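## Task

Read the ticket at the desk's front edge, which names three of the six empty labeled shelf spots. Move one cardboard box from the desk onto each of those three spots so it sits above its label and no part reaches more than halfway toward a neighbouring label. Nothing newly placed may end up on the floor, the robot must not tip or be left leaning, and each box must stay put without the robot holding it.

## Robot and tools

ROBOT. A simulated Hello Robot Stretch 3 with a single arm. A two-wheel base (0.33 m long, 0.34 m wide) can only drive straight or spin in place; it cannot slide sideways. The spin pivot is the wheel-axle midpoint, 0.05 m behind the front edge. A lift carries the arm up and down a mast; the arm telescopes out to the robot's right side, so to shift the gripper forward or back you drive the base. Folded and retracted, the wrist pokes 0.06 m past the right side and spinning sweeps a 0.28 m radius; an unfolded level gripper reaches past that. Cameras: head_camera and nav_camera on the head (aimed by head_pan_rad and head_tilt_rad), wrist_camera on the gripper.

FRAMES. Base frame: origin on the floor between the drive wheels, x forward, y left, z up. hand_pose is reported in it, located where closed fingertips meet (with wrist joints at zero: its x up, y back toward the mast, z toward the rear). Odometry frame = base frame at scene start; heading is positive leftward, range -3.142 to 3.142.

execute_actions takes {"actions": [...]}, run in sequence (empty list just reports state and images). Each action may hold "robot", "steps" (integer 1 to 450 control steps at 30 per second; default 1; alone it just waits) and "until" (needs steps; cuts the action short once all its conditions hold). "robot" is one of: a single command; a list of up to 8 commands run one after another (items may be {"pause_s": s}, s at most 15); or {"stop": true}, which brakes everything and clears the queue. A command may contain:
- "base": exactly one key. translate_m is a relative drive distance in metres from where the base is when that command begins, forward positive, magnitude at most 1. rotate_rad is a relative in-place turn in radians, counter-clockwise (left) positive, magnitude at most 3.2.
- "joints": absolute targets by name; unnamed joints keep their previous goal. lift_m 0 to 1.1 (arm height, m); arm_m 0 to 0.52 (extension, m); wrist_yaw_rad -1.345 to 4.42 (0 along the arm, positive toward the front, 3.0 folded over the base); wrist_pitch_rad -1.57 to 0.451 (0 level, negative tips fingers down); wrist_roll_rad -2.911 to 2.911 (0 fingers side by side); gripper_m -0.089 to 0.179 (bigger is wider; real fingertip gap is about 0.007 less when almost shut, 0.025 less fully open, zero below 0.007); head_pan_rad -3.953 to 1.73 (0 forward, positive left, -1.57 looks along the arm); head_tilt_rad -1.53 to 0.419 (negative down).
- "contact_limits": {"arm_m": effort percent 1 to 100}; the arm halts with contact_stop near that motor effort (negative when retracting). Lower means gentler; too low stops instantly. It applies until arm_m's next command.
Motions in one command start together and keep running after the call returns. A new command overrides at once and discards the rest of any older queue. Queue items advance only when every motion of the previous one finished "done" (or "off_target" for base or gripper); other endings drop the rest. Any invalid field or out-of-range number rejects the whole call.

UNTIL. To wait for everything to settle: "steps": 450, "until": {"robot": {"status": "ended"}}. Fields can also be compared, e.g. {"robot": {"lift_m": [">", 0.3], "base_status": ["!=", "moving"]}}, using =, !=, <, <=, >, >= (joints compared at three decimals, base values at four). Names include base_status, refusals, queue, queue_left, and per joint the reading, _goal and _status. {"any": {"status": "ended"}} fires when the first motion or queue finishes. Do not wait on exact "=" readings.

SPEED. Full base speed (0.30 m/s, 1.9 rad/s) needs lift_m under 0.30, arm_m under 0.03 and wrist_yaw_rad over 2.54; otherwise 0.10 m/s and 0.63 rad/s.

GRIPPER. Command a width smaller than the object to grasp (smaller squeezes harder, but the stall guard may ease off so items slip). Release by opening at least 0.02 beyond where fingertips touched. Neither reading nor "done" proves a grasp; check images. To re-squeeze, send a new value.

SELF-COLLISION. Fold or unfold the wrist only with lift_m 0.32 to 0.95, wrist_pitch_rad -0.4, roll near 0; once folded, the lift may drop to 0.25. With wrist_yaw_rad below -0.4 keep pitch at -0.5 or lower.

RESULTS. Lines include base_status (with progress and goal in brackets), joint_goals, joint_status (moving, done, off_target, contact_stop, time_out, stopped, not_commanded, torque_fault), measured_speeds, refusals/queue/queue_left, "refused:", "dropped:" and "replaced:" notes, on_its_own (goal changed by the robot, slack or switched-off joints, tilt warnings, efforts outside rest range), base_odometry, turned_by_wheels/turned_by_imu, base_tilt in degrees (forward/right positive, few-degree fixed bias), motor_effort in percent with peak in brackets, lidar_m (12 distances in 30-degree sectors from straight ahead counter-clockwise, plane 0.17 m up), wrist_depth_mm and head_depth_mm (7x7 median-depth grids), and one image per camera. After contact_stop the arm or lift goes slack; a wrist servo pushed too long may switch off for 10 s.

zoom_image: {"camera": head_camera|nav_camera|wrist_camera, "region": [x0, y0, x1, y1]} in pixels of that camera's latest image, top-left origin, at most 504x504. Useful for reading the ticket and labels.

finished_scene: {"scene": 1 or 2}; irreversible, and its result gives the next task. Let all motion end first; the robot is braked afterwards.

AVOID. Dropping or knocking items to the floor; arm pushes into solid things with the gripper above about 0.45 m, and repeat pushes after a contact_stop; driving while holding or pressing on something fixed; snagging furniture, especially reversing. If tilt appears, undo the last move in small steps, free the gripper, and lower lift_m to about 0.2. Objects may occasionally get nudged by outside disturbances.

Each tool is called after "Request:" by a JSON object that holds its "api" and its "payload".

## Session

Request:
{"api": "execute_actions", "payload": {"actions": [{"robot":{"joints":{"head_tilt_rad":-0.4}},"steps":450,"until":{"robot":{"status":"ended"}}}]}}

Scene clock: 0.80 s.
robot.base_odometry: x=+0.000 y=+0.000 heading=+0.000 (m, m, rad; robot's odometry frame)
robot.turned_by_wheels: +0.000 (rad since the last result)
robot.turned_by_imu: +0.000 (rad since the last result)
robot.base_tilt: forward=+0.1 right=-0.6 (deg)
robot.lidar_m: 0.88 1.17 1.97 1.91 2.02 2.81 2.94 2.50 1.88 1.83 1.93 1.20
robot.head_depth_mm: 1249 1332 1454 1525 1133 924 1448 / 1269 1341 1467 1553 1138 925 1440 / 1292 1381 1472 1549 1130 924 1388 / 1304 1390 1487 1551 1128 924 1390 / 1317 1403 1496 1572 1126 1070 1342 / 1328 1416 1515 1593 1117 1375 1433 / 1343 1431 1529 1627 1120 1596 1426
robot.base_status: not_commanded
robot.joint_positions: lift_m=+0.553 arm_m=-0.003 wrist_yaw_rad=+3.075 wrist_pitch_rad=-0.418 wrist_roll_rad=+0.006 gripper_m=+0.037 head_pan_rad=-0.020 head_tilt_rad=-0.395
robot.joint_goals: lift_m=+0.553 arm_m=-0.003 wrist_yaw_rad=+3.075 wrist_pitch_rad=-0.418 wrist_roll_rad=+0.006 gripper_m=+0.037 head_pan_rad=-0.020 head_tilt_rad=-0.400
robot.joint_status: lift_m=not_commanded arm_m=not_commanded wrist_yaw_rad=not_commanded wrist_pitch_rad=not_commanded wrist_roll_rad=not_commanded gripper_m=not_commanded head_pan_rad=not_commanded head_tilt_rad=done
robot.measured_speeds: translate_m=+0.000 rotate_rad=+0.000 lift_m=+0.000 arm_m=+0.000 wrist_yaw_rad=+0.000 wrist_pitch_rad=+0.000 wrist_roll_rad=+0.000 head_pan_rad=+0.000 head_tilt_rad=+0.000
robot: refusals=0 queue=done queue_left=0
robot.motor_effort: left_wheel=+0(0) right_wheel=+1(1) lift_m=+23(23) arm_m=+1(0) wrist_yaw_rad=+0(1) wrist_pitch_rad=+7(6) wrist_roll_rad=+0(0) gripper_m=+1(0) head_pan_rad=+2(1) head_tilt_rad=-3(34) (%)
robot.hand_pose: x=-0.0063 y=+0.0816 z=+0.5654 quat_wxyz=(+0.171, +0.698, +0.123, +0.685) (m; robot's base frame)
robot.wrist_depth_mm: - - - - - - - / - - - - - - - / - - - - - - - / - - - - - - - / 946 965 968 974 - 983 963 / 792 804 - 826 841 833 841 / 691 696 703 710 707 723 737
pictures: head_camera (sideways: a quarter turn clockwise sets it upright), nav_camera (sideways: a quarter turn counterclockwise sets it upright), wrist_camera
camera_calibration (this result's frames):
head_camera: T_world_to_cam=[[-0.348267, -0.00232895, -0.937393, 1.23489], [-0.0404444, 0.999103, 0.0125439, -0.00734068], [0.936523, 0.0422809, -0.348049, 0.400365], [0, 0, 0, 1]] pos_world=[0.0548247, -0.00671768, 1.29702]
nav_camera: T_world_to_cam=[[0.337972, 0.0140818, 0.941051, -1.18533], [0.0164879, -0.999823, 0.0090397, 0.0372705], [0.941012, 0.0124608, -0.338144, 0.395429], [0, 0, 0, 1]] pos_world=[0.0278904, 0.0490281, 1.24883]
wrist_camera: T_world_to_cam=[[0.998903, -0.0402705, 0.0238803, -0.0109355], [-0.00330336, -0.569411, -0.822046, 0.541805], [0.0467019, 0.821066, -0.56892, 0.421295], [0, 0, 0, 1]] pos_world=[-0.00696199, -0.0378417, 0.685332]
Images, in order (width x height): head_camera 896x504, nav_camera 672x504, wrist_camera 644x364.

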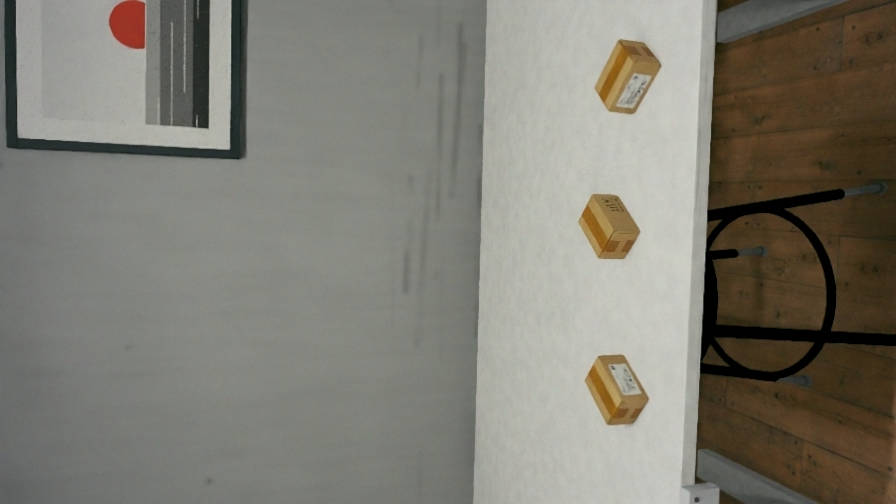

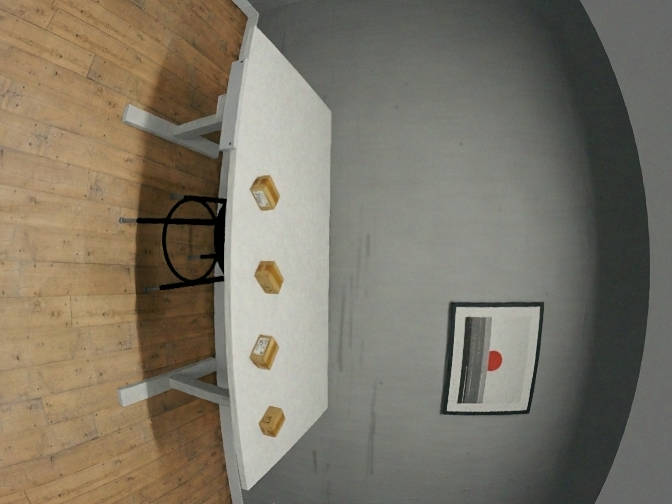

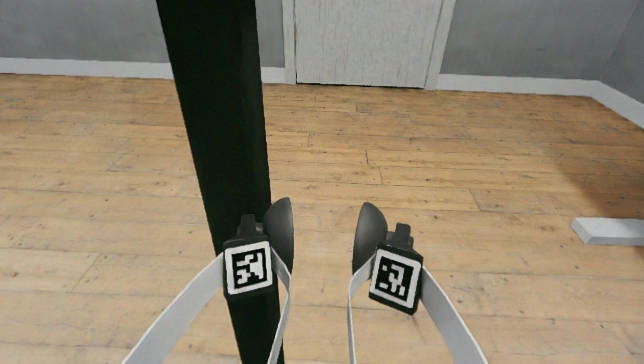

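Request:
{"api": "execute_actions", "payload": {"actions": [{"robot":[{"base":{"rotate_rad":1.177},"joints":{"lift_m":0.29,"head_pan_rad":1.57,"head_tilt_rad":-0.3}},{"base":{"translate_m":0.574}},{"base":{"rotate_rad":0.375},"joints":{"lift_m":0.34}},{"joints":{"lift_m":0.43,"wrist_yaw_rad":0,"gripper_m":0.17}},{"joints":{"wrist_pitch_rad":0.2,"arm_m":0.05}}],"steps":450,"until":{"robot":{"status":"ended"}}}]}}

Scene clock: 13.43 s.
robot.base_odometry: x=+0.220 y=+0.530 heading=+1.552 (m, m, rad; robot's odometry frame)
robot.turned_by_wheels: +1.552 (rad since the last result)
robot.turned_by_imu: +1.546 (rad since the last result)
robot.base_tilt: forward=+0.0 right=-0.5 (deg)
robot.lidar_m: 1.37 1.43 2.02 3.11 3.29 2.45 2.37 1.37 0.72 0.87 1.39 1.41
robot.head_depth_mm: 3076 3137 3354 3504 2889 2082 1564 / 3031 3179 3342 3474 2989 2057 1548 / 3113 3143 3281 3486 3017 2051 1563 / 3125 3234 3452 3587 2987 2047 1547 / 3138 3309 3535 3696 2998 2035 1543 / 3218 3327 3485 3662 2990 2059 1549 / 3214 3365 3489 3657 2994 2044 1537
robot.base_status: done (rotate_rad +0.3748 of +0.3750)
robot.joint_positions: lift_m=+0.429 arm_m=+0.050 wrist_yaw_rad=+0.003 wrist_pitch_rad=+0.174 wrist_roll_rad=+0.006 gripper_m=+0.170 head_pan_rad=+1.563 head_tilt_rad=-0.310
robot.joint_goals: lift_m=+0.430 arm_m=+0.050 wrist_yaw_rad=+0.000 wrist_pitch_rad=+0.200 wrist_roll_rad=+0.006 gripper_m=+0.170 head_pan_rad=+1.570 head_tilt_rad=-0.300
robot.joint_status: lift_m=done arm_m=done wrist_yaw_rad=done wrist_pitch_rad=done wrist_roll_rad=not_commanded gripper_m=done head_pan_rad=done head_tilt_rad=done
robot.measured_speeds: translate_m=+0.000 rotate_rad=+0.000 lift_m=+0.000 arm_m=+0.000 wrist_yaw_rad=+0.000 wrist_pitch_rad=+0.000 wrist_roll_rad=+0.000 head_pan_rad=+0.000 head_tilt_rad=+0.000
robot: refusals=0 queue=done queue_left=0
robot.motor_effort: left_wheel=-4(15) right_wheel=+3(9) lift_m=+31(32) arm_m=+4(5) wrist_yaw_rad=-2(3) wrist_pitch_rad=+12(12) wrist_roll_rad=+0(0) gripper_m=+0(99) head_pan_rad=+5(53) head_tilt_rad=+6(19) (%)
robot.hand_pose: x=-0.0206 y=-0.4513 z=+0.5888 quat_wxyz=(+0.703, -0.060, -0.706, +0.062) (m; robot's base frame)
robot.wrist_depth_mm: 232 210 207 205 203 200 299 / 327 211 208 206 203 202 216 / - - 548 216 416 475 427 / - - - - - - 998 / - - - - - 521 444 / - - - - - - 410 / - - - - - - 999
pictures: head_camera (sideways: a quarter turn clockwise sets it upright), nav_camera (sideways: a quarter turn counterclockwise sets it upright), wrist_camera
camera_calibration (this result's frames):
head_camera: T_world_to_cam=[[0.00722686, -0.267114, -0.963638, 1.267], [-0.998538, -0.0535444, 0.00735355, 0.0052599], [-0.0535617, 0.962176, -0.26711, 0.301066], [0, 0, 0, 1]] pos_world=[0.0122214, 0.049036, 1.30131]
nav_camera: T_world_to_cam=[[-0.0188546, 0.256402, 0.966386, -1.21625], [0.999539, 0.0278474, 0.012113, 0.0272716], [-0.0238055, 0.966169, -0.256809, 0.295458], [0, 0, 0, 1]] pos_world=[-0.0431574, 0.0256256, 1.25091]
wrist_camera: T_world_to_cam=[[-0.99932, -0.0123492, 0.0347398, -0.0535699], [-0.0348949, 0.0125716, -0.999312, 0.623944], [0.011904, -0.999845, -0.0129939, -0.276934], [0, 0, 0, 1]] pos_world=[-0.0284644, -0.285397, 0.621777]
Images, in order (width x height): head_camera 896x504, nav_camera 672x504, wrist_camera 644x364.

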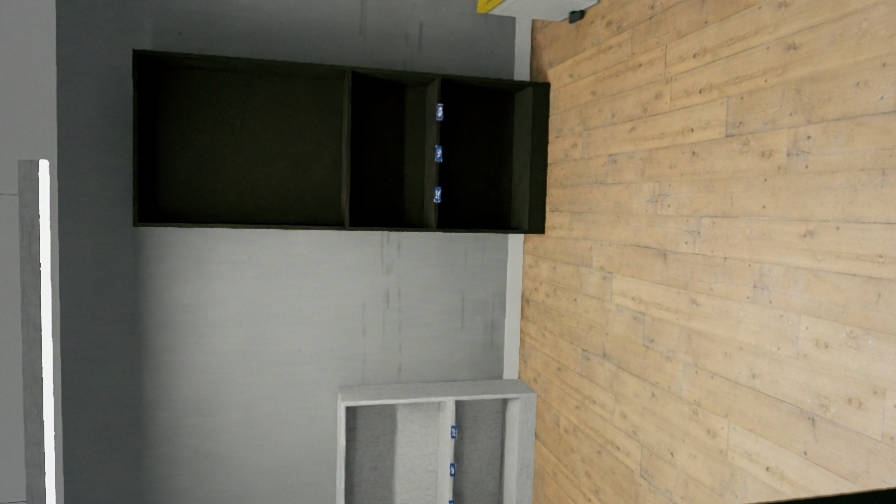

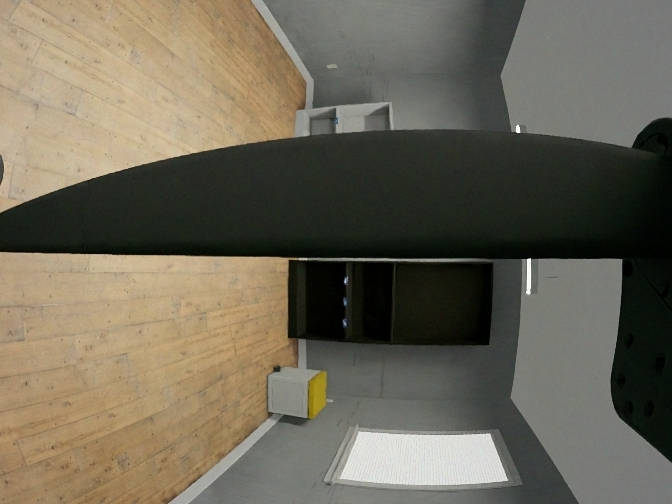

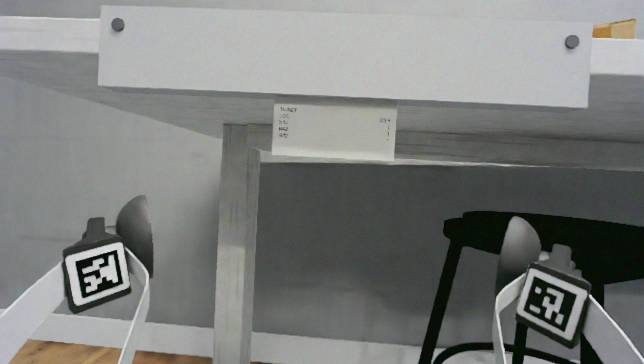

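Request:
{"api": "execute_actions", "payload": {"actions": [{"robot":{"joints":{"lift_m":0.445,"arm_m":0.17,"head_pan_rad":1.73,"head_tilt_rad":-0.3},"contact_limits":{"arm_m":20}},"steps":450,"until":{"robot":{"status":"ended"}}}]}}

Request:
{"api": "zoom_image", "payload": {"camera": "head_camera", "region": [400, 0, 500, 140]}}

Request:
{"api": "zoom_image", "payload": {"camera": "head_camera", "region": [400, 290, 500, 430]}}

Scene clock: 15.60 s.
robot.base_odometry: x=+0.220 y=+0.530 heading=+1.552 (m, m, rad; robot's odometry frame)
robot.turned_by_wheels: +0.000 (rad since the last result)
robot.turned_by_imu: -0.001 (rad since the last result)
robot.base_tilt: forward=+0.0 right=-0.5 (deg)
robot.lidar_m: 1.37 1.44 2.02 3.12 3.30 2.45 2.37 1.37 0.72 0.87 1.39 1.40
robot.head_depth_mm: 2986 3022 3214 3408 3054 2072 1552 / 3030 3120 3306 3444 3032 2052 1550 / 3082 3260 3415 3596 3012 2057 1553 / 3192 3369 3506 3717 2949 2070 1537 / 3220 3466 3524 3729 3008 2039 1557 / 2736 3533 3712 3801 2994 2071 1538 / - - - - - - -
robot.base_status: done (rotate_rad +0.3748 of +0.3750)
robot.joint_positions: lift_m=+0.444 arm_m=+0.170 wrist_yaw_rad=+0.003 wrist_pitch_rad=+0.175 wrist_roll_rad=+0.006 gripper_m=+0.170 head_pan_rad=+1.703 head_tilt_rad=-0.310
robot.joint_goals: lift_m=+0.445 arm_m=+0.170 wrist_yaw_rad=+0.000 wrist_pitch_rad=+0.200 wrist_roll_rad=+0.006 gripper_m=+0.170 head_pan_rad=+1.730 head_tilt_rad=-0.300
robot.joint_status: lift_m=done arm_m=done wrist_yaw_rad=done wrist_pitch_rad=done wrist_roll_rad=not_commanded gripper_m=done head_pan_rad=off_target head_tilt_rad=done
robot.measured_speeds: translate_m=+0.000 rotate_rad=+0.000 lift_m=+0.000 arm_m=+0.000 wrist_yaw_rad=+0.000 wrist_pitch_rad=+0.000 wrist_roll_rad=+0.000 head_pan_rad=+0.000 head_tilt_rad=+0.000
robot: refusals=0 queue=dropped queue_left=0
robot.motor_effort: left_wheel=-4(4) right_wheel=+4(3) lift_m=+31(33) arm_m=+4(4) wrist_yaw_rad=-2(3) wrist_pitch_rad=+11(12) wrist_roll_rad=+0(0) gripper_m=+1(0) head_pan_rad=+4(23) head_tilt_rad=+6(6) (%)
robot.contact_limits: arm_m 20 (drawing in: default 28, maximum 46; extending or still: default 39, maximum 64)
robot.hand_pose: x=-0.0207 y=-0.5712 z=+0.6042 quat_wxyz=(+0.702, -0.060, -0.706, +0.063) (m; robot's base frame)
robot.wrist_depth_mm: 88 88 87 86 85 84 83 / 244 230 96 95 94 184 99 / 984 958 96 95 94 370 336 / 990 985 97 96 95 887 867 / - 952 484 933 922 885 882 / - 977 505 947 928 700 320 / 986 975 519 930 932 902 900
pictures: head_camera (sideways: a quarter turn clockwise sets it upright), nav_camera (sideways: a quarter turn counterclockwise sets it upright), wrist_camera
camera_calibration (this result's frames):
head_camera: T_world_to_cam=[[0.0443874, -0.263499, -0.963638, 1.26677], [-0.981328, -0.192201, 0.00735353, 0.00515493], [-0.18715, 0.945318, -0.26711, 0.30188], [0, 0, 0, 1]] pos_world=[0.00532683, 0.0494106, 1.30131]
nav_camera: T_world_to_cam=[[-0.0544086, 0.251271, 0.966386, -1.21603], [0.9859, 0.166894, 0.012113, 0.0273548], [-0.158241, 0.95342, -0.256808, 0.296278], [0, 0, 0, 1]] pos_world=[-0.0462483, 0.0185098, 1.25091]
wrist_camera: T_world_to_cam=[[-0.999327, -0.0117695, 0.0347524, -0.0553977], [-0.0348845, 0.011214, -0.999328, 0.64002], [0.0113718, -0.999868, -0.011617, -0.39754], [0, 0, 0, 1]] pos_world=[-0.0285129, -0.405317, 0.636898]
Images, in order (width x height): head_camera 896x504, nav_camera 672x504, wrist_camera 644x364.

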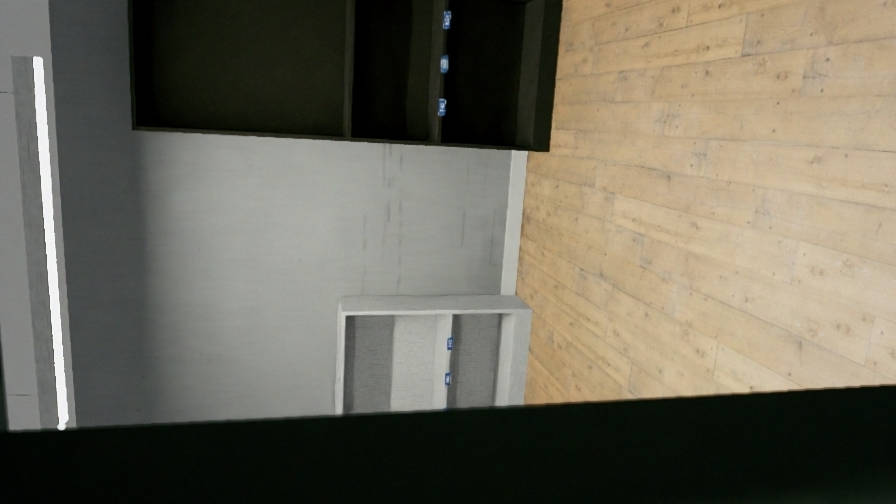

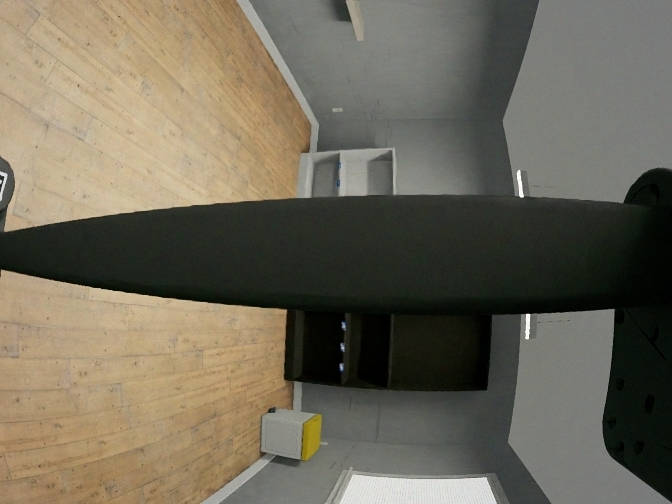

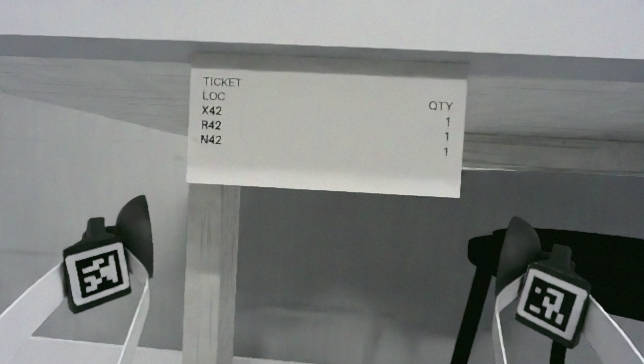

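Region (400, 0, 500, 140) of head_camera's 896x504 image, scaled by 3.600, with more detail than that image has; it fills the left 360 columns of this view, and the rest is white.

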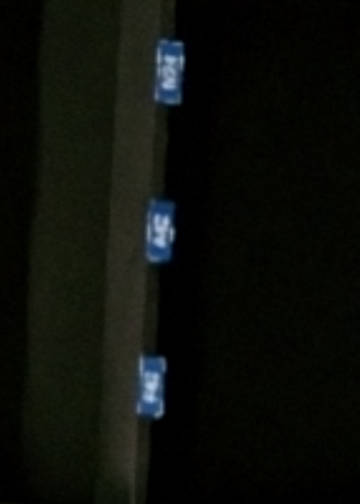

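Region (400, 290, 500, 430) of head_camera's 896x504 image, scaled by 3.600, with more detail than that image has; it fills the left 360 columns of this view, and the rest is white.

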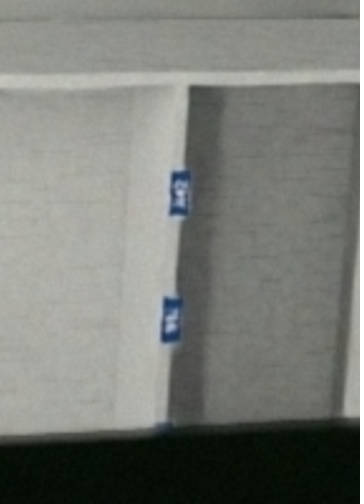

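Request:
{"api": "execute_actions", "payload": {"actions": [{"robot":[{"joints":{"arm_m":0.02,"head_pan_rad":-1.57,"head_tilt_rad":-0.8}},{"base":{"rotate_rad":-0.035},"joints":{"wrist_pitch_rad":-0.3}},{"base":{"translate_m":-0.37},"joints":{"lift_m":0.8,"wrist_yaw_rad":0.4}}],"steps":450,"until":{"robot":{"status":"ended"}}}]}}

Scene clock: 24.40 s.
robot.base_odometry: x=+0.200 y=+0.161 heading=+1.517 (m, m, rad; robot's odometry frame)
robot.turned_by_wheels: -0.035 (rad since the last result)
robot.turned_by_imu: -0.038 (rad since the last result)
robot.base_tilt: forward=+0.1 right=-0.7 (deg)
robot.lidar_m: 1.75 1.79 2.46 3.12 2.89 2.08 2.00 1.94 1.12 0.66 1.00 1.84
robot.head_depth_mm: 1102 1256 1115 848 1506 - - / 1110 1262 1116 823 1466 - - / 1124 1275 1112 857 1463 - - / 1130 1278 1120 827 1068 - 1142 / 1136 1290 1123 811 1513 1333 1140 / 1138 1302 1133 859 1477 1333 1143 / 1143 1310 1121 863 1431 1309 1145
robot.base_status: done (translate_m -0.3700 of -0.3700)
robot.joint_positions: lift_m=+0.799 arm_m=+0.020 wrist_yaw_rad=+0.396 wrist_pitch_rad=-0.314 wrist_roll_rad=+0.006 gripper_m=+0.170 head_pan_rad=-1.563 head_tilt_rad=-0.790
robot.joint_goals: lift_m=+0.800 arm_m=+0.020 wrist_yaw_rad=+0.400 wrist_pitch_rad=-0.300 wrist_roll_rad=+0.006 gripper_m=+0.170 head_pan_rad=-1.570 head_tilt_rad=-0.800
robot.joint_status: lift_m=done arm_m=done wrist_yaw_rad=done wrist_pitch_rad=done wrist_roll_rad=not_commanded gripper_m=done head_pan_rad=done head_tilt_rad=done
robot.measured_speeds: translate_m=+0.000 rotate_rad=+0.000 lift_m=+0.000 arm_m=+0.000 wrist_yaw_rad=+0.000 wrist_pitch_rad=+0.000 wrist_roll_rad=+0.000 head_pan_rad=+0.000 head_tilt_rad=+0.000
robot: refusals=0 queue=done queue_left=0
robot.motor_effort: left_wheel=+1(5) right_wheel=+0(4) lift_m=+31(32) arm_m=-3(4) wrist_yaw_rad=+2(1) wrist_pitch_rad=+7(13) wrist_roll_rad=+0(0) gripper_m=+1(0) head_pan_rad=-3(53) head_tilt_rad=-6(43) (%)
robot.hand_pose: x=+0.0697 y=-0.3832 z=+0.8361 quat_wxyz=(+0.705, +0.246, -0.665, +0.028) (m; robot's base frame)
robot.wrist_depth_mm: - - - - 977 870 792 / - - - - 973 907 837 / - 589 609 629 646 663 674 / - 460 439 426 422 467 373 / - - 413 384 358 380 352 / - - - - 591 319 301 / - - - - - - -
pictures: head_camera (sideways: a quarter turn clockwise sets it upright), nav_camera (sideways: a quarter turn counterclockwise sets it upright), wrist_camera
camera_calibration (this result's frames):
head_camera: T_world_to_cam=[[-0.0146098, 0.682322, -0.730906, 0.9636], [0.997668, 0.0586915, 0.0348483, -0.0426986], [0.0666757, -0.728692, -0.681588, 0.839634], [0, 0, 0, 1]] pos_world=[0.000693837, -0.0431448, 1.27807]
nav_camera: T_world_to_cam=[[0.0260893, -0.673926, 0.738338, -0.919083], [-0.998974, -0.044927, -0.00570865, 0.0626664], [0.0370185, -0.737432, -0.674407, 0.838457], [0, 0, 0, 1]] pos_world=[0.0555419, 0.0017261, 1.24441]
wrist_camera: T_world_to_cam=[[-0.91269, -0.407793, 0.0265097, -0.121815], [-0.217243, 0.429225, -0.876682, 0.943193], [0.346126, -0.805898, -0.480339, 0.235012], [0, 0, 0, 1]] pos_world=[0.0123792, -0.265121, 0.942995]
Images, in order (width x height): head_camera 896x504, nav_camera 672x504, wrist_camera 644x364.

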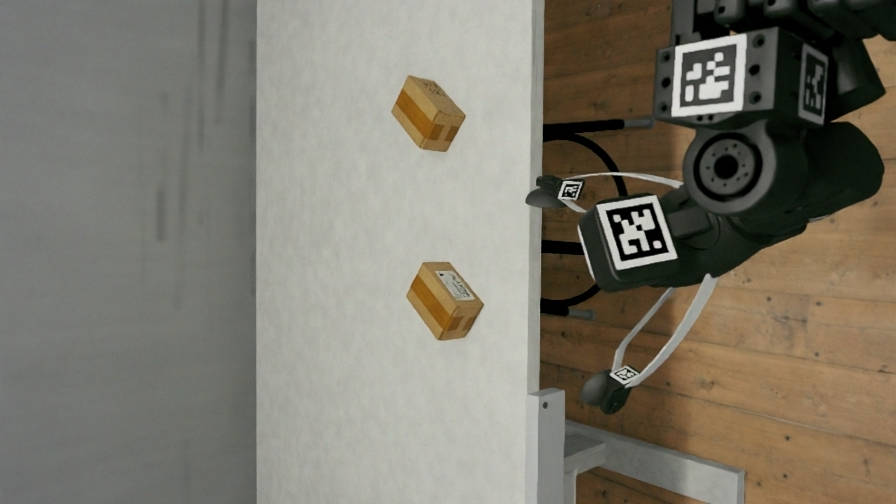

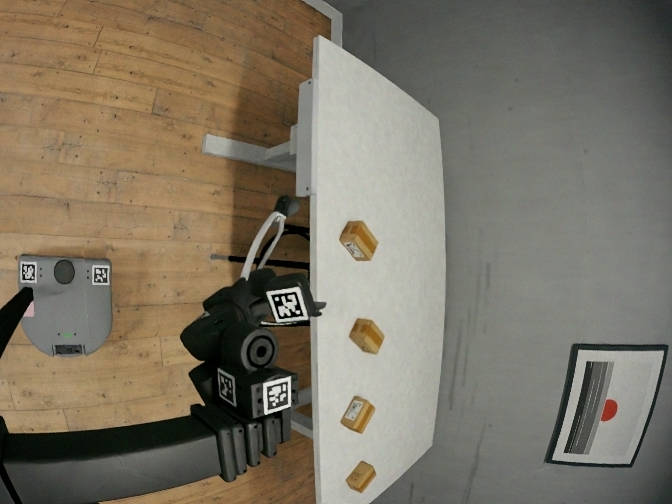

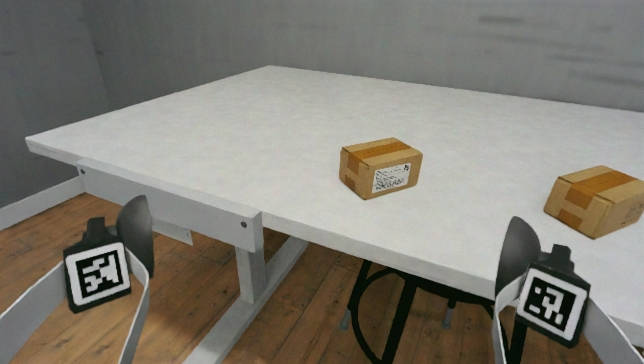

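Request:
{"api": "execute_actions", "payload": {"actions": [{"robot":[{"base":{"translate_m":-0.036},"joints":{"wrist_yaw_rad":0.85,"arm_m":0.36}},{"joints":{"lift_m":0.75}}],"steps":450,"until":{"robot":{"status":"ended"}}}]}}

Scene clock: 29.43 s.
robot.base_odometry: x=+0.198 y=+0.125 heading=+1.517 (m, m, rad; robot's odometry frame)
robot.turned_by_wheels: +0.000 (rad since the last result)
robot.turned_by_imu: -0.001 (rad since the last result)
robot.base_tilt: forward=+0.0 right=-0.5 (deg)
robot.lidar_m: 1.78 1.82 2.51 3.10 2.84 2.04 1.97 1.94 1.10 0.66 0.95 1.87
robot.head_depth_mm: 1107 1256 1113 882 - - 1117 / 1112 1266 1157 798 1481 1337 1145 / 1124 1270 1143 786 1461 1340 1149 / 1125 1277 1124 802 1473 1332 1144 / 1134 1290 1125 809 1508 1330 1142 / 1142 1298 1130 860 1553 1334 1143 / 1139 1308 1130 861 1440 1335 1148
robot.base_status: done (translate_m -0.0360 of -0.0360)
robot.joint_positions: lift_m=+0.751 arm_m=+0.360 wrist_yaw_rad=+0.847 wrist_pitch_rad=-0.314 wrist_roll_rad=+0.006 gripper_m=+0.170 head_pan_rad=-1.563 head_tilt_rad=-0.790
robot.joint_goals: lift_m=+0.750 arm_m=+0.360 wrist_yaw_rad=+0.850 wrist_pitch_rad=-0.300 wrist_roll_rad=+0.006 gripper_m=+0.170 head_pan_rad=-1.570 head_tilt_rad=-0.800
robot.joint_status: lift_m=done arm_m=done wrist_yaw_rad=done wrist_pitch_rad=done wrist_roll_rad=not_commanded gripper_m=done head_pan_rad=done head_tilt_rad=done
robot.measured_speeds: translate_m=+0.000 rotate_rad=+0.000 lift_m=+0.000 arm_m=+0.000 wrist_yaw_rad=+0.000 wrist_pitch_rad=+0.000 wrist_roll_rad=+0.000 head_pan_rad=+0.000 head_tilt_rad=+0.000
robot: refusals=0 queue=done queue_left=0
robot.motor_effort: left_wheel=+1(7) right_wheel=+0(4) lift_m=+14(31) arm_m=+4(3) wrist_yaw_rad=+2(2) wrist_pitch_rad=+7(7) wrist_roll_rad=+0(0) gripper_m=+0(1) head_pan_rad=-3(4) head_tilt_rad=-6(6) (%)
robot.hand_pose: x=+0.1556 y=-0.6612 z=+0.7871 quat_wxyz=(+0.681, +0.389, -0.593, +0.185) (m; robot's base frame)
robot.wrist_depth_mm: - - - - 860 679 570 / - - - 769 794 700 585 / 452 456 473 488 495 501 518 / 331 336 341 347 353 359 367 / 262 277 270 272 276 291 285 / - 212 169 159 219 228 232 / 185 186 149 148 181 191 193
pictures: head_camera (sideways: a quarter turn clockwise sets it upright), nav_camera (sideways: a quarter turn counterclockwise sets it upright), wrist_camera
camera_calibration (this result's frames):
head_camera: T_world_to_cam=[[-0.0144869, 0.682363, -0.73087, 0.963553], [0.997678, 0.0585096, 0.0348509, -0.0427022], [0.0665439, -0.728668, -0.681626, 0.839685], [0, 0, 0, 1]] pos_world=[0.000686041, -0.0431426, 1.27807]
nav_camera: T_world_to_cam=[[0.025968, -0.67397, 0.738303, -0.919036], [-0.998982, -0.0447464, -0.00571061, 0.062669], [0.0368851, -0.737403, -0.674446, 0.838508], [0, 0, 0, 1]] pos_world=[0.0555422, 0.00172021, 1.24441]
wrist_camera: T_world_to_cam=[[-0.643635, -0.764874, 0.0265084, -0.433418], [-0.38266, 0.291623, -0.876657, 0.972972], [0.662801, -0.57439, -0.480386, 0.0615522], [0, 0, 0, 1]] pos_world=[0.0525581, -0.579896, 0.894021]
Images, in order (width x height): head_camera 896x504, nav_camera 672x504, wrist_camera 644x364.

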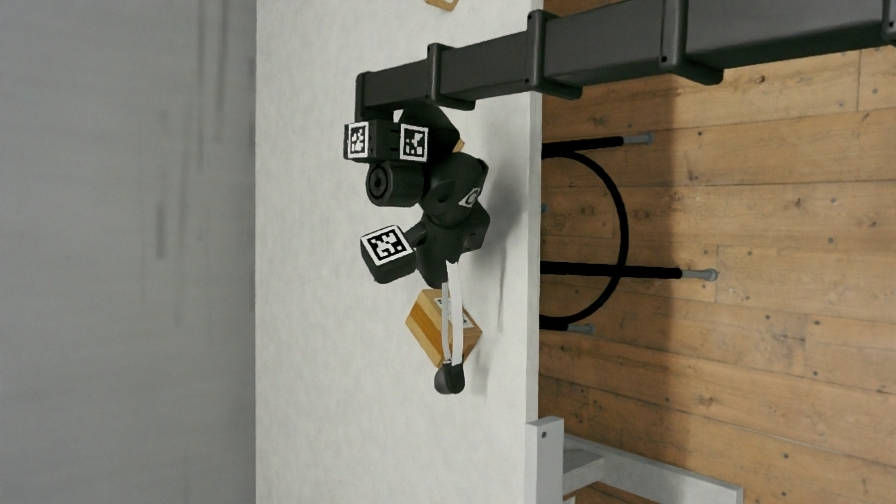

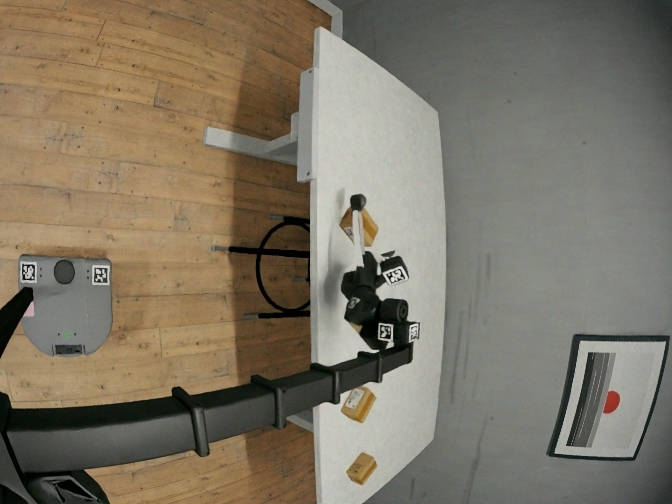

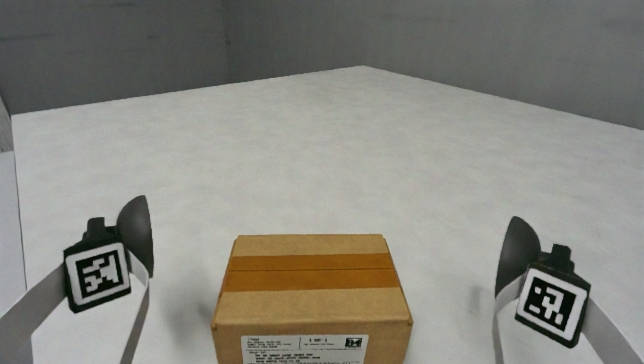

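Request:
{"api": "execute_actions", "payload": {"actions": [{"robot":[{"joints":{"arm_m":0.35,"lift_m":0.716}},{"joints":{"gripper_m":0.06}},{"joints":{"lift_m":0.77}}],"steps":450,"until":{"robot":{"status":"ended"}}}]}}

Scene clock: 33.40 s.
robot.base_odometry: x=+0.198 y=+0.125 heading=+1.517 (m, m, rad; robot's odometry frame)
robot.turned_by_wheels: +0.000 (rad since the last result)
robot.turned_by_imu: -0.001 (rad since the last result)
robot.base_tilt: forward=-0.1 right=-0.6 (deg)
robot.lidar_m: 1.78 1.82 2.52 3.11 2.83 2.05 1.96 1.93 1.10 0.66 0.95 1.86
robot.head_depth_mm: 1105 1250 1114 877 - - 1140 / 1110 1266 1162 798 1500 1335 1146 / 1117 1274 1166 799 1465 1326 1139 / 1128 1283 1173 800 1484 1331 1141 / 1131 1293 1124 782 1509 1330 1145 / 1142 1299 1124 857 1553 1340 1149 / 1145 1305 1126 859 1435 1329 1148
robot.base_status: done (translate_m -0.0360 of -0.0360)
robot.joint_positions: lift_m=+0.769 arm_m=+0.350 wrist_yaw_rad=+0.847 wrist_pitch_rad=-0.323 wrist_roll_rad=+0.006 gripper_m=+0.061 head_pan_rad=-1.563 head_tilt_rad=-0.790
robot.joint_goals: lift_m=+0.770 arm_m=+0.350 wrist_yaw_rad=+0.850 wrist_pitch_rad=-0.300 wrist_roll_rad=+0.006 gripper_m=+0.060 head_pan_rad=-1.570 head_tilt_rad=-0.800
robot.joint_status: lift_m=done arm_m=done wrist_yaw_rad=done wrist_pitch_rad=done wrist_roll_rad=not_commanded gripper_m=done head_pan_rad=done head_tilt_rad=done
robot.measured_speeds: translate_m=+0.000 rotate_rad=+0.000 lift_m=+0.000 arm_m=+0.000 wrist_yaw_rad=+0.000 wrist_pitch_rad=+0.000 wrist_roll_rad=+0.000 head_pan_rad=+0.000 head_tilt_rad=+0.000
robot: refusals=0 queue=done queue_left=0
robot.motor_effort: left_wheel=+1(1) right_wheel=+0(0) lift_m=+32(32) arm_m=-4(2) wrist_yaw_rad=+1(1) wrist_pitch_rad=+11(11) wrist_roll_rad=+0(0) gripper_m=-18(97) head_pan_rad=-4(3) head_tilt_rad=-6(6) (%)
robot.hand_pose: x=+0.1549 y=-0.6511 z=+0.8039 quat_wxyz=(+0.682, +0.391, -0.591, +0.182) (m; robot's base frame)
robot.wrist_depth_mm: - - - - 860 692 577 / - - - 826 824 699 604 / 526 497 506 520 532 549 552 / 371 365 369 178 386 389 401 / 293 291 137 139 141 307 309 / 244 240 141 138 139 251 254 / 210 204 201 197 204 211 214
pictures: head_camera (sideways: a quarter turn clockwise sets it upright), nav_camera (sideways: a quarter turn counterclockwise sets it upright), wrist_camera
camera_calibration (this result's frames):
head_camera: T_world_to_cam=[[-0.0144867, 0.682363, -0.73087, 0.963553], [0.997678, 0.0585092, 0.0348509, -0.0427022], [0.0665436, -0.728668, -0.681626, 0.839685], [0, 0, 0, 1]] pos_world=[0.000686026, -0.0431426, 1.27807]
nav_camera: T_world_to_cam=[[0.0259677, -0.67397, 0.738303, -0.919036], [-0.998982, -0.044746, -0.00571061, 0.062669], [0.0368849, -0.737403, -0.674445, 0.838508], [0, 0, 0, 1]] pos_world=[0.0555422, 0.00172018, 1.24441]
wrist_camera: T_world_to_cam=[[-0.643455, -0.765032, 0.0262885, -0.426544], [-0.388637, 0.296903, -0.872244, 0.985288], [0.65949, -0.571467, -0.488364, 0.0847171], [0, 0, 0, 1]] pos_world=[0.0525874, -0.570442, 0.911997]
Images, in order (width x height): head_camera 896x504, nav_camera 672x504, wrist_camera 644x364.

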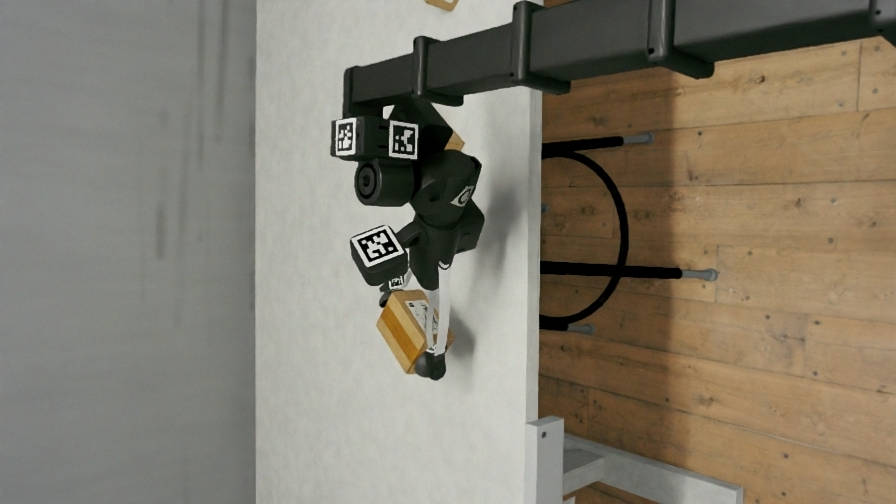

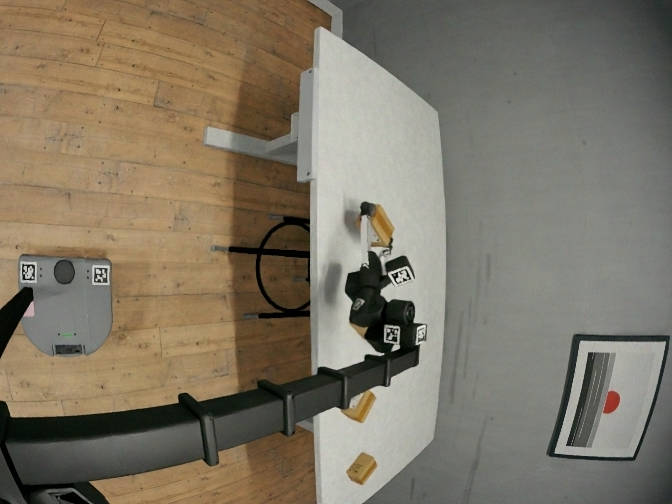

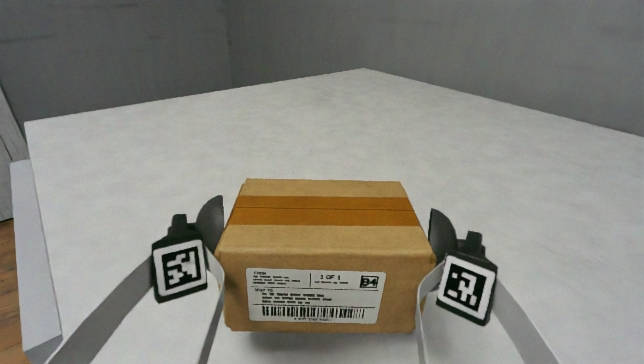

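Request:
{"api": "execute_actions", "payload": {"actions": [{"robot":[{"joints":{"arm_m":0.0,"wrist_pitch_rad":-0.4,"gripper_m":0.045}},{"base":{"rotate_rad":1.411},"joints":{"lift_m":0.34,"wrist_yaw_rad":2.7,"head_pan_rad":0.6,"head_tilt_rad":-0.35}},{"joints":{"lift_m":0.285}},{"base":{"translate_m":1.0}},{"base":{"translate_m":0.6},"joints":{"head_pan_rad":-0.12,"head_tilt_rad":-0.4}}],"steps":450,"until":{"robot":{"translate_m":[">",0.93]}}}]}}

Request:
{"api": "zoom_image", "payload": {"camera": "head_camera", "region": [330, 100, 560, 400]}}

Request:
{"api": "execute_actions", "payload": {"actions": [{"steps":450,"until":{"robot":{"status":"ended"}}}]}}

Scene clock: 47.33 s.
robot.base_odometry: x=-0.711 y=+0.322 heading=+2.928 (m, m, rad; robot's odometry frame)
robot.turned_by_wheels: +1.411 (rad since the last result)
robot.turned_by_imu: +1.406 (rad since the last result)
robot.base_tilt: forward=+0.4 right=-1.2 (deg)
robot.lidar_m: 2.19 2.34 2.36 2.13 2.14 2.00 1.74 1.82 1.78 1.64 1.65 2.00
robot.head_depth_mm: 2140 2246 2374 2497 2580 1928 1491 / 2297 2372 2502 2688 2648 1917 1479 / 2385 2484 2638 2688 2618 1913 1474 / 2492 2635 2766 2854 2707 1927 1476 / 2656 2822 2895 3108 2738 1911 1476 / 2757 2941 3136 3300 2720 1896 1475 / 2579 2684 2732 2882 2712 1918 1465
robot.base_status: moving (translate_m +0.9310 of +1.0000)
robot.joint_positions: lift_m=+0.285 arm_m=+0.000 wrist_yaw_rad=+2.697 wrist_pitch_rad=-0.422 wrist_roll_rad=+0.006 gripper_m=+0.053 head_pan_rad=+0.593 head_tilt_rad=-0.359
robot.joint_goals: lift_m=+0.285 arm_m=+0.000 wrist_yaw_rad=+2.700 wrist_pitch_rad=-0.400 wrist_roll_rad=+0.006 gripper_m=+0.052 head_pan_rad=+0.600 head_tilt_rad=-0.350
robot.joint_status: lift_m=done arm_m=done wrist_yaw_rad=done wrist_pitch_rad=done wrist_roll_rad=not_commanded gripper_m=done head_pan_rad=done head_tilt_rad=done
robot.measured_speeds: translate_m=+0.209 rotate_rad=+0.000 lift_m=+0.000 arm_m=+0.000 wrist_yaw_rad=+0.000 wrist_pitch_rad=+0.000 wrist_roll_rad=+0.000 head_pan_rad=+0.000 head_tilt_rad=+0.000
robot: refusals=0 queue=running queue_left=1
robot.on_its_own: gripper_m is held at +0.052, not at your +0.045, by its stall guard, which is not easing now
robot.motor_effort: left_wheel=-7(12) right_wheel=+2(9) lift_m=+15(32) arm_m=-4(3) wrist_yaw_rad=+2(4) wrist_pitch_rad=+11(9) wrist_roll_rad=+0(0) gripper_m=-22(85) head_pan_rad=+5(52) head_tilt_rad=+6(40) (%)
robot.hand_pose: x=+0.0750 y=+0.0568 z=+0.2972 quat_wxyz=(+0.297, +0.709, -0.009, +0.640) (m; robot's base frame)
robot.wrist_depth_mm: - - - - - - - / - - - - - - - / 901 894 894 890 944 922 945 / - 699 701 177 722 732 732 / - 599 137 139 140 598 595 / - - 137 138 138 507 511 / - - - 407 422 436 439
pictures: head_camera (sideways: a quarter turn clockwise sets it upright), nav_camera (sideways: a quarter turn counterclockwise sets it upright), wrist_camera
camera_calibration (this result's frames):
head_camera: T_world_to_cam=[[-0.255226, -0.183245, -0.949358, 1.24995], [-0.608314, 0.793629, 0.0103534, -0.00102534], [0.751541, 0.580151, -0.314025, 0.357213], [0, 0, 0, 1]] pos_world=[0.0499344, 0.0226225, 1.29883]
nav_camera: T_world_to_cam=[[0.239939, 0.186863, 0.952634, -1.19986], [0.588502, -0.808429, 0.0103514, 0.0320731], [0.772072, 0.558143, -0.303943, 0.351949], [0, 0, 0, 1]] pos_world=[-0.00271217, 0.0537001, 1.24967]
wrist_camera: T_world_to_cam=[[0.913593, -0.405933, 0.0237813, -0.0595469], [-0.214603, -0.531008, -0.819741, 0.320474], [0.345388, 0.743807, -0.57224, 0.268229], [0, 0, 0, 1]] pos_world=[0.0305328, -0.0535087, 0.417613]
Images, in order (width x height): head_camera 896x504, nav_camera 672x504, wrist_camera 644x364.

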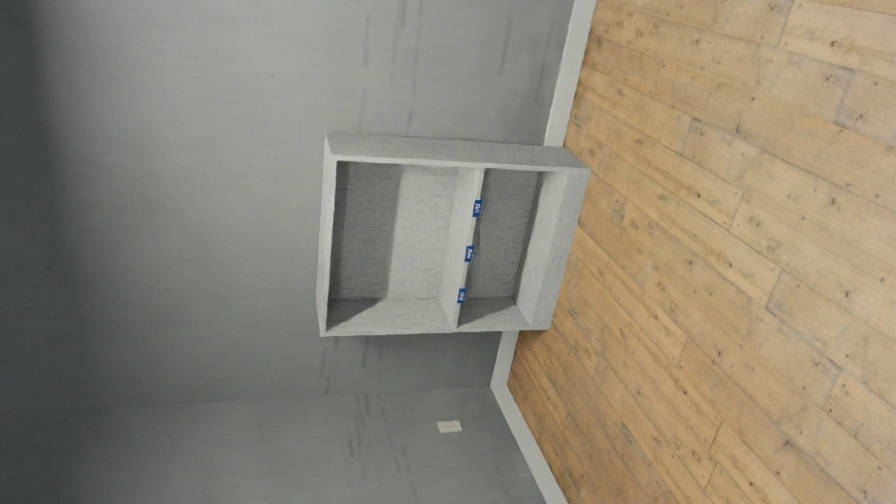

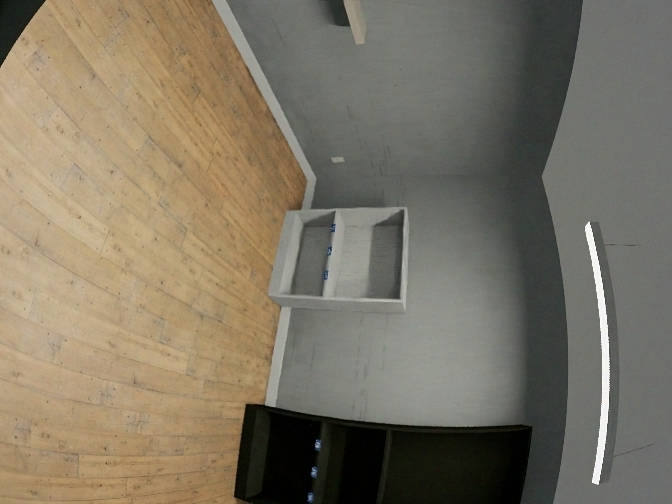

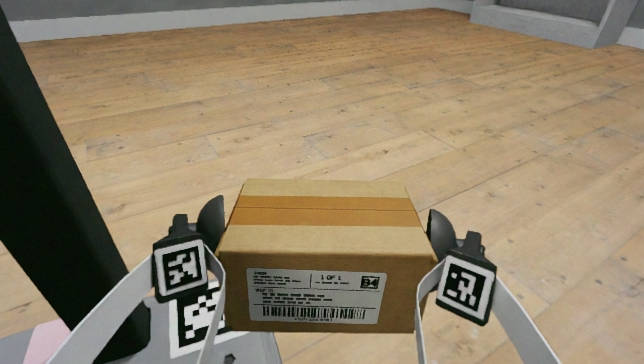

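Region (330, 100, 560, 400) of head_camera's 896x504 image, scaled by 1.680, with more detail than that image has; it fills the left 386 columns of this view, and the rest is white.

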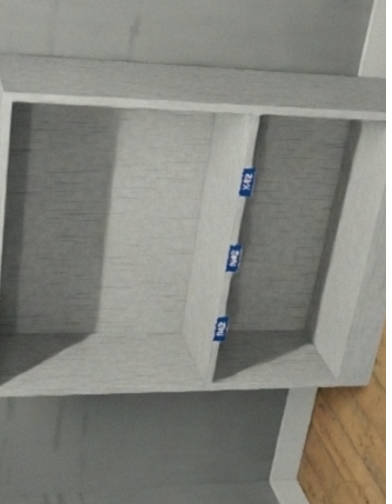

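Scene clock: 52.13 s.
robot.base_odometry: x=-1.365 y=+0.464 heading=+2.928 (m, m, rad; robot's odometry frame)
robot.turned_by_wheels: +0.000 (rad since the last result)
robot.turned_by_imu: +0.000 (rad since the last result)
robot.base_tilt: forward=+0.1 right=-0.5 (deg)
robot.lidar_m: 1.79 1.78 2.22 2.25 2.26 2.76 2.41 2.45 1.68 1.52 1.53 1.46
robot.head_depth_mm: 1740 1871 2013 2173 2302 1832 1436 / 1598 1676 1744 1914 2065 1822 1435 / 1628 1718 1841 1950 2111 1830 1436 / 1571 1678 1783 1875 2037 1822 1439 / 1549 1641 1722 1841 2004 1834 1435 / 1513 1619 1721 1849 2018 1797 1432 / 1517 1628 1725 1843 1966 1821 1415
robot.base_status: done (translate_m +0.6000 of +0.6000)
robot.joint_positions: lift_m=+0.285 arm_m=+0.000 wrist_yaw_rad=+2.697 wrist_pitch_rad=-0.422 wrist_roll_rad=+0.006 gripper_m=+0.053 head_pan_rad=-0.113 head_tilt_rad=-0.396
robot.joint_goals: lift_m=+0.285 arm_m=+0.000 wrist_yaw_rad=+2.700 wrist_pitch_rad=-0.400 wrist_roll_rad=+0.006 gripper_m=+0.052 head_pan_rad=-0.120 head_tilt_rad=-0.400
robot.joint_status: lift_m=done arm_m=done wrist_yaw_rad=done wrist_pitch_rad=done wrist_roll_rad=not_commanded gripper_m=done head_pan_rad=done head_tilt_rad=done
robot.measured_speeds: translate_m=+0.000 rotate_rad=+0.000 lift_m=+0.000 arm_m=+0.000 wrist_yaw_rad=+0.000 wrist_pitch_rad=+0.000 wrist_roll_rad=+0.000 head_pan_rad=+0.000 head_tilt_rad=+0.000
robot: refusals=0 queue=done queue_left=0
robot.on_its_own: gripper_m is held at +0.052, not at your +0.045, by its stall guard, which is not easing now
robot.motor_effort: left_wheel=-4(11) right_wheel=+3(9) lift_m=+15(14) arm_m=-3(3) wrist_yaw_rad=+2(2) wrist_pitch_rad=+11(11) wrist_roll_rad=+0(0) gripper_m=-22(22) head_pan_rad=-4(49) head_tilt_rad=-3(11) (%)
robot.hand_pose: x=+0.0750 y=+0.0568 z=+0.2972 quat_wxyz=(+0.297, +0.709, -0.008, +0.640) (m; robot's base frame)
robot.wrist_depth_mm: - - - - - - - / - - - - - - - / 904 910 910 924 926 949 964 / - 690 707 178 725 723 742 / - 586 137 139 140 597 602 / - - 137 138 138 510 507 / - - - 408 422 436 441
pictures: head_camera (sideways: a quarter turn clockwise sets it upright), nav_camera (sideways: a quarter turn counterclockwise sets it upright), wrist_camera
camera_calibration (this result's frames):
head_camera: T_world_to_cam=[[-0.348128, 0.0301571, -0.936962, 1.23433], [0.0525381, 0.998539, 0.0126185, -0.00800496], [0.935974, -0.0448333, -0.349204, 0.401871], [0, 0, 0, 1]] pos_world=[0.0539841, -0.0112133, 1.29696]
nav_camera: T_world_to_cam=[[0.338973, -0.0174994, 0.940633, -1.18479], [-0.0764314, -0.997034, 0.00899466, 0.037896], [0.937686, -0.0749429, -0.339305, 0.396961], [0, 0, 0, 1]] pos_world=[0.0322846, 0.0467998, 1.24881]
wrist_camera: T_world_to_cam=[[0.913637, -0.405836, 0.0237808, -0.0595316], [-0.214551, -0.531042, -0.819733, 0.320466], [0.345305, 0.743836, -0.572252, 0.268237], [0, 0, 0, 1]] pos_world=[0.030523, -0.0535033, 0.417612]
Images, in order (width x height): head_camera 896x504, nav_camera 672x504, wrist_camera 644x364.

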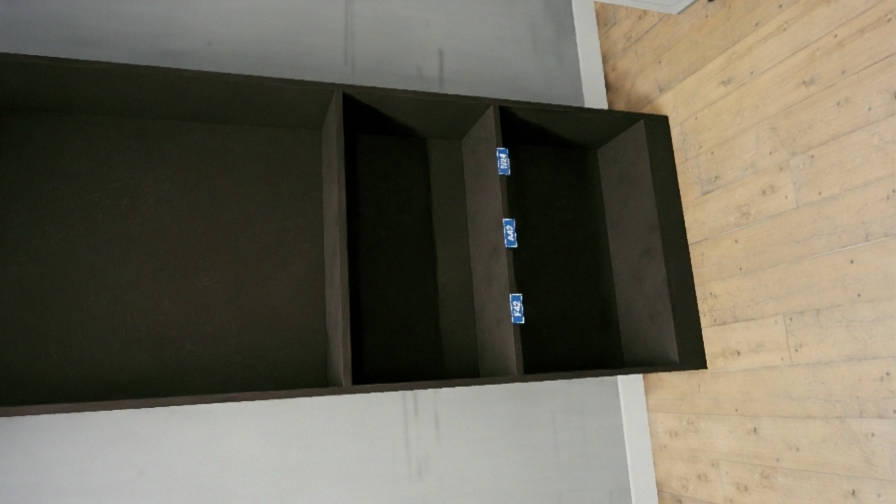

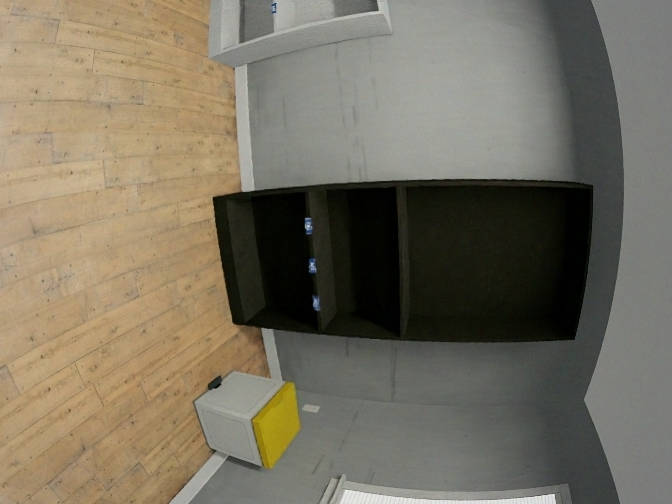

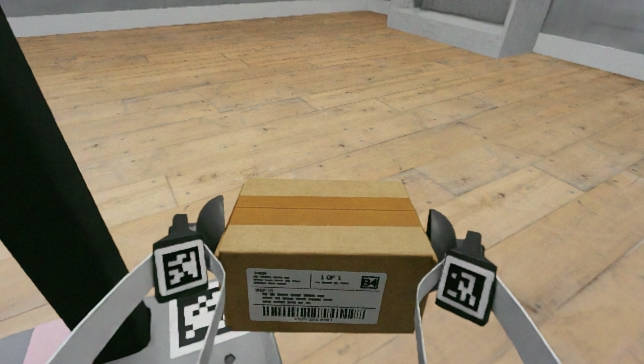

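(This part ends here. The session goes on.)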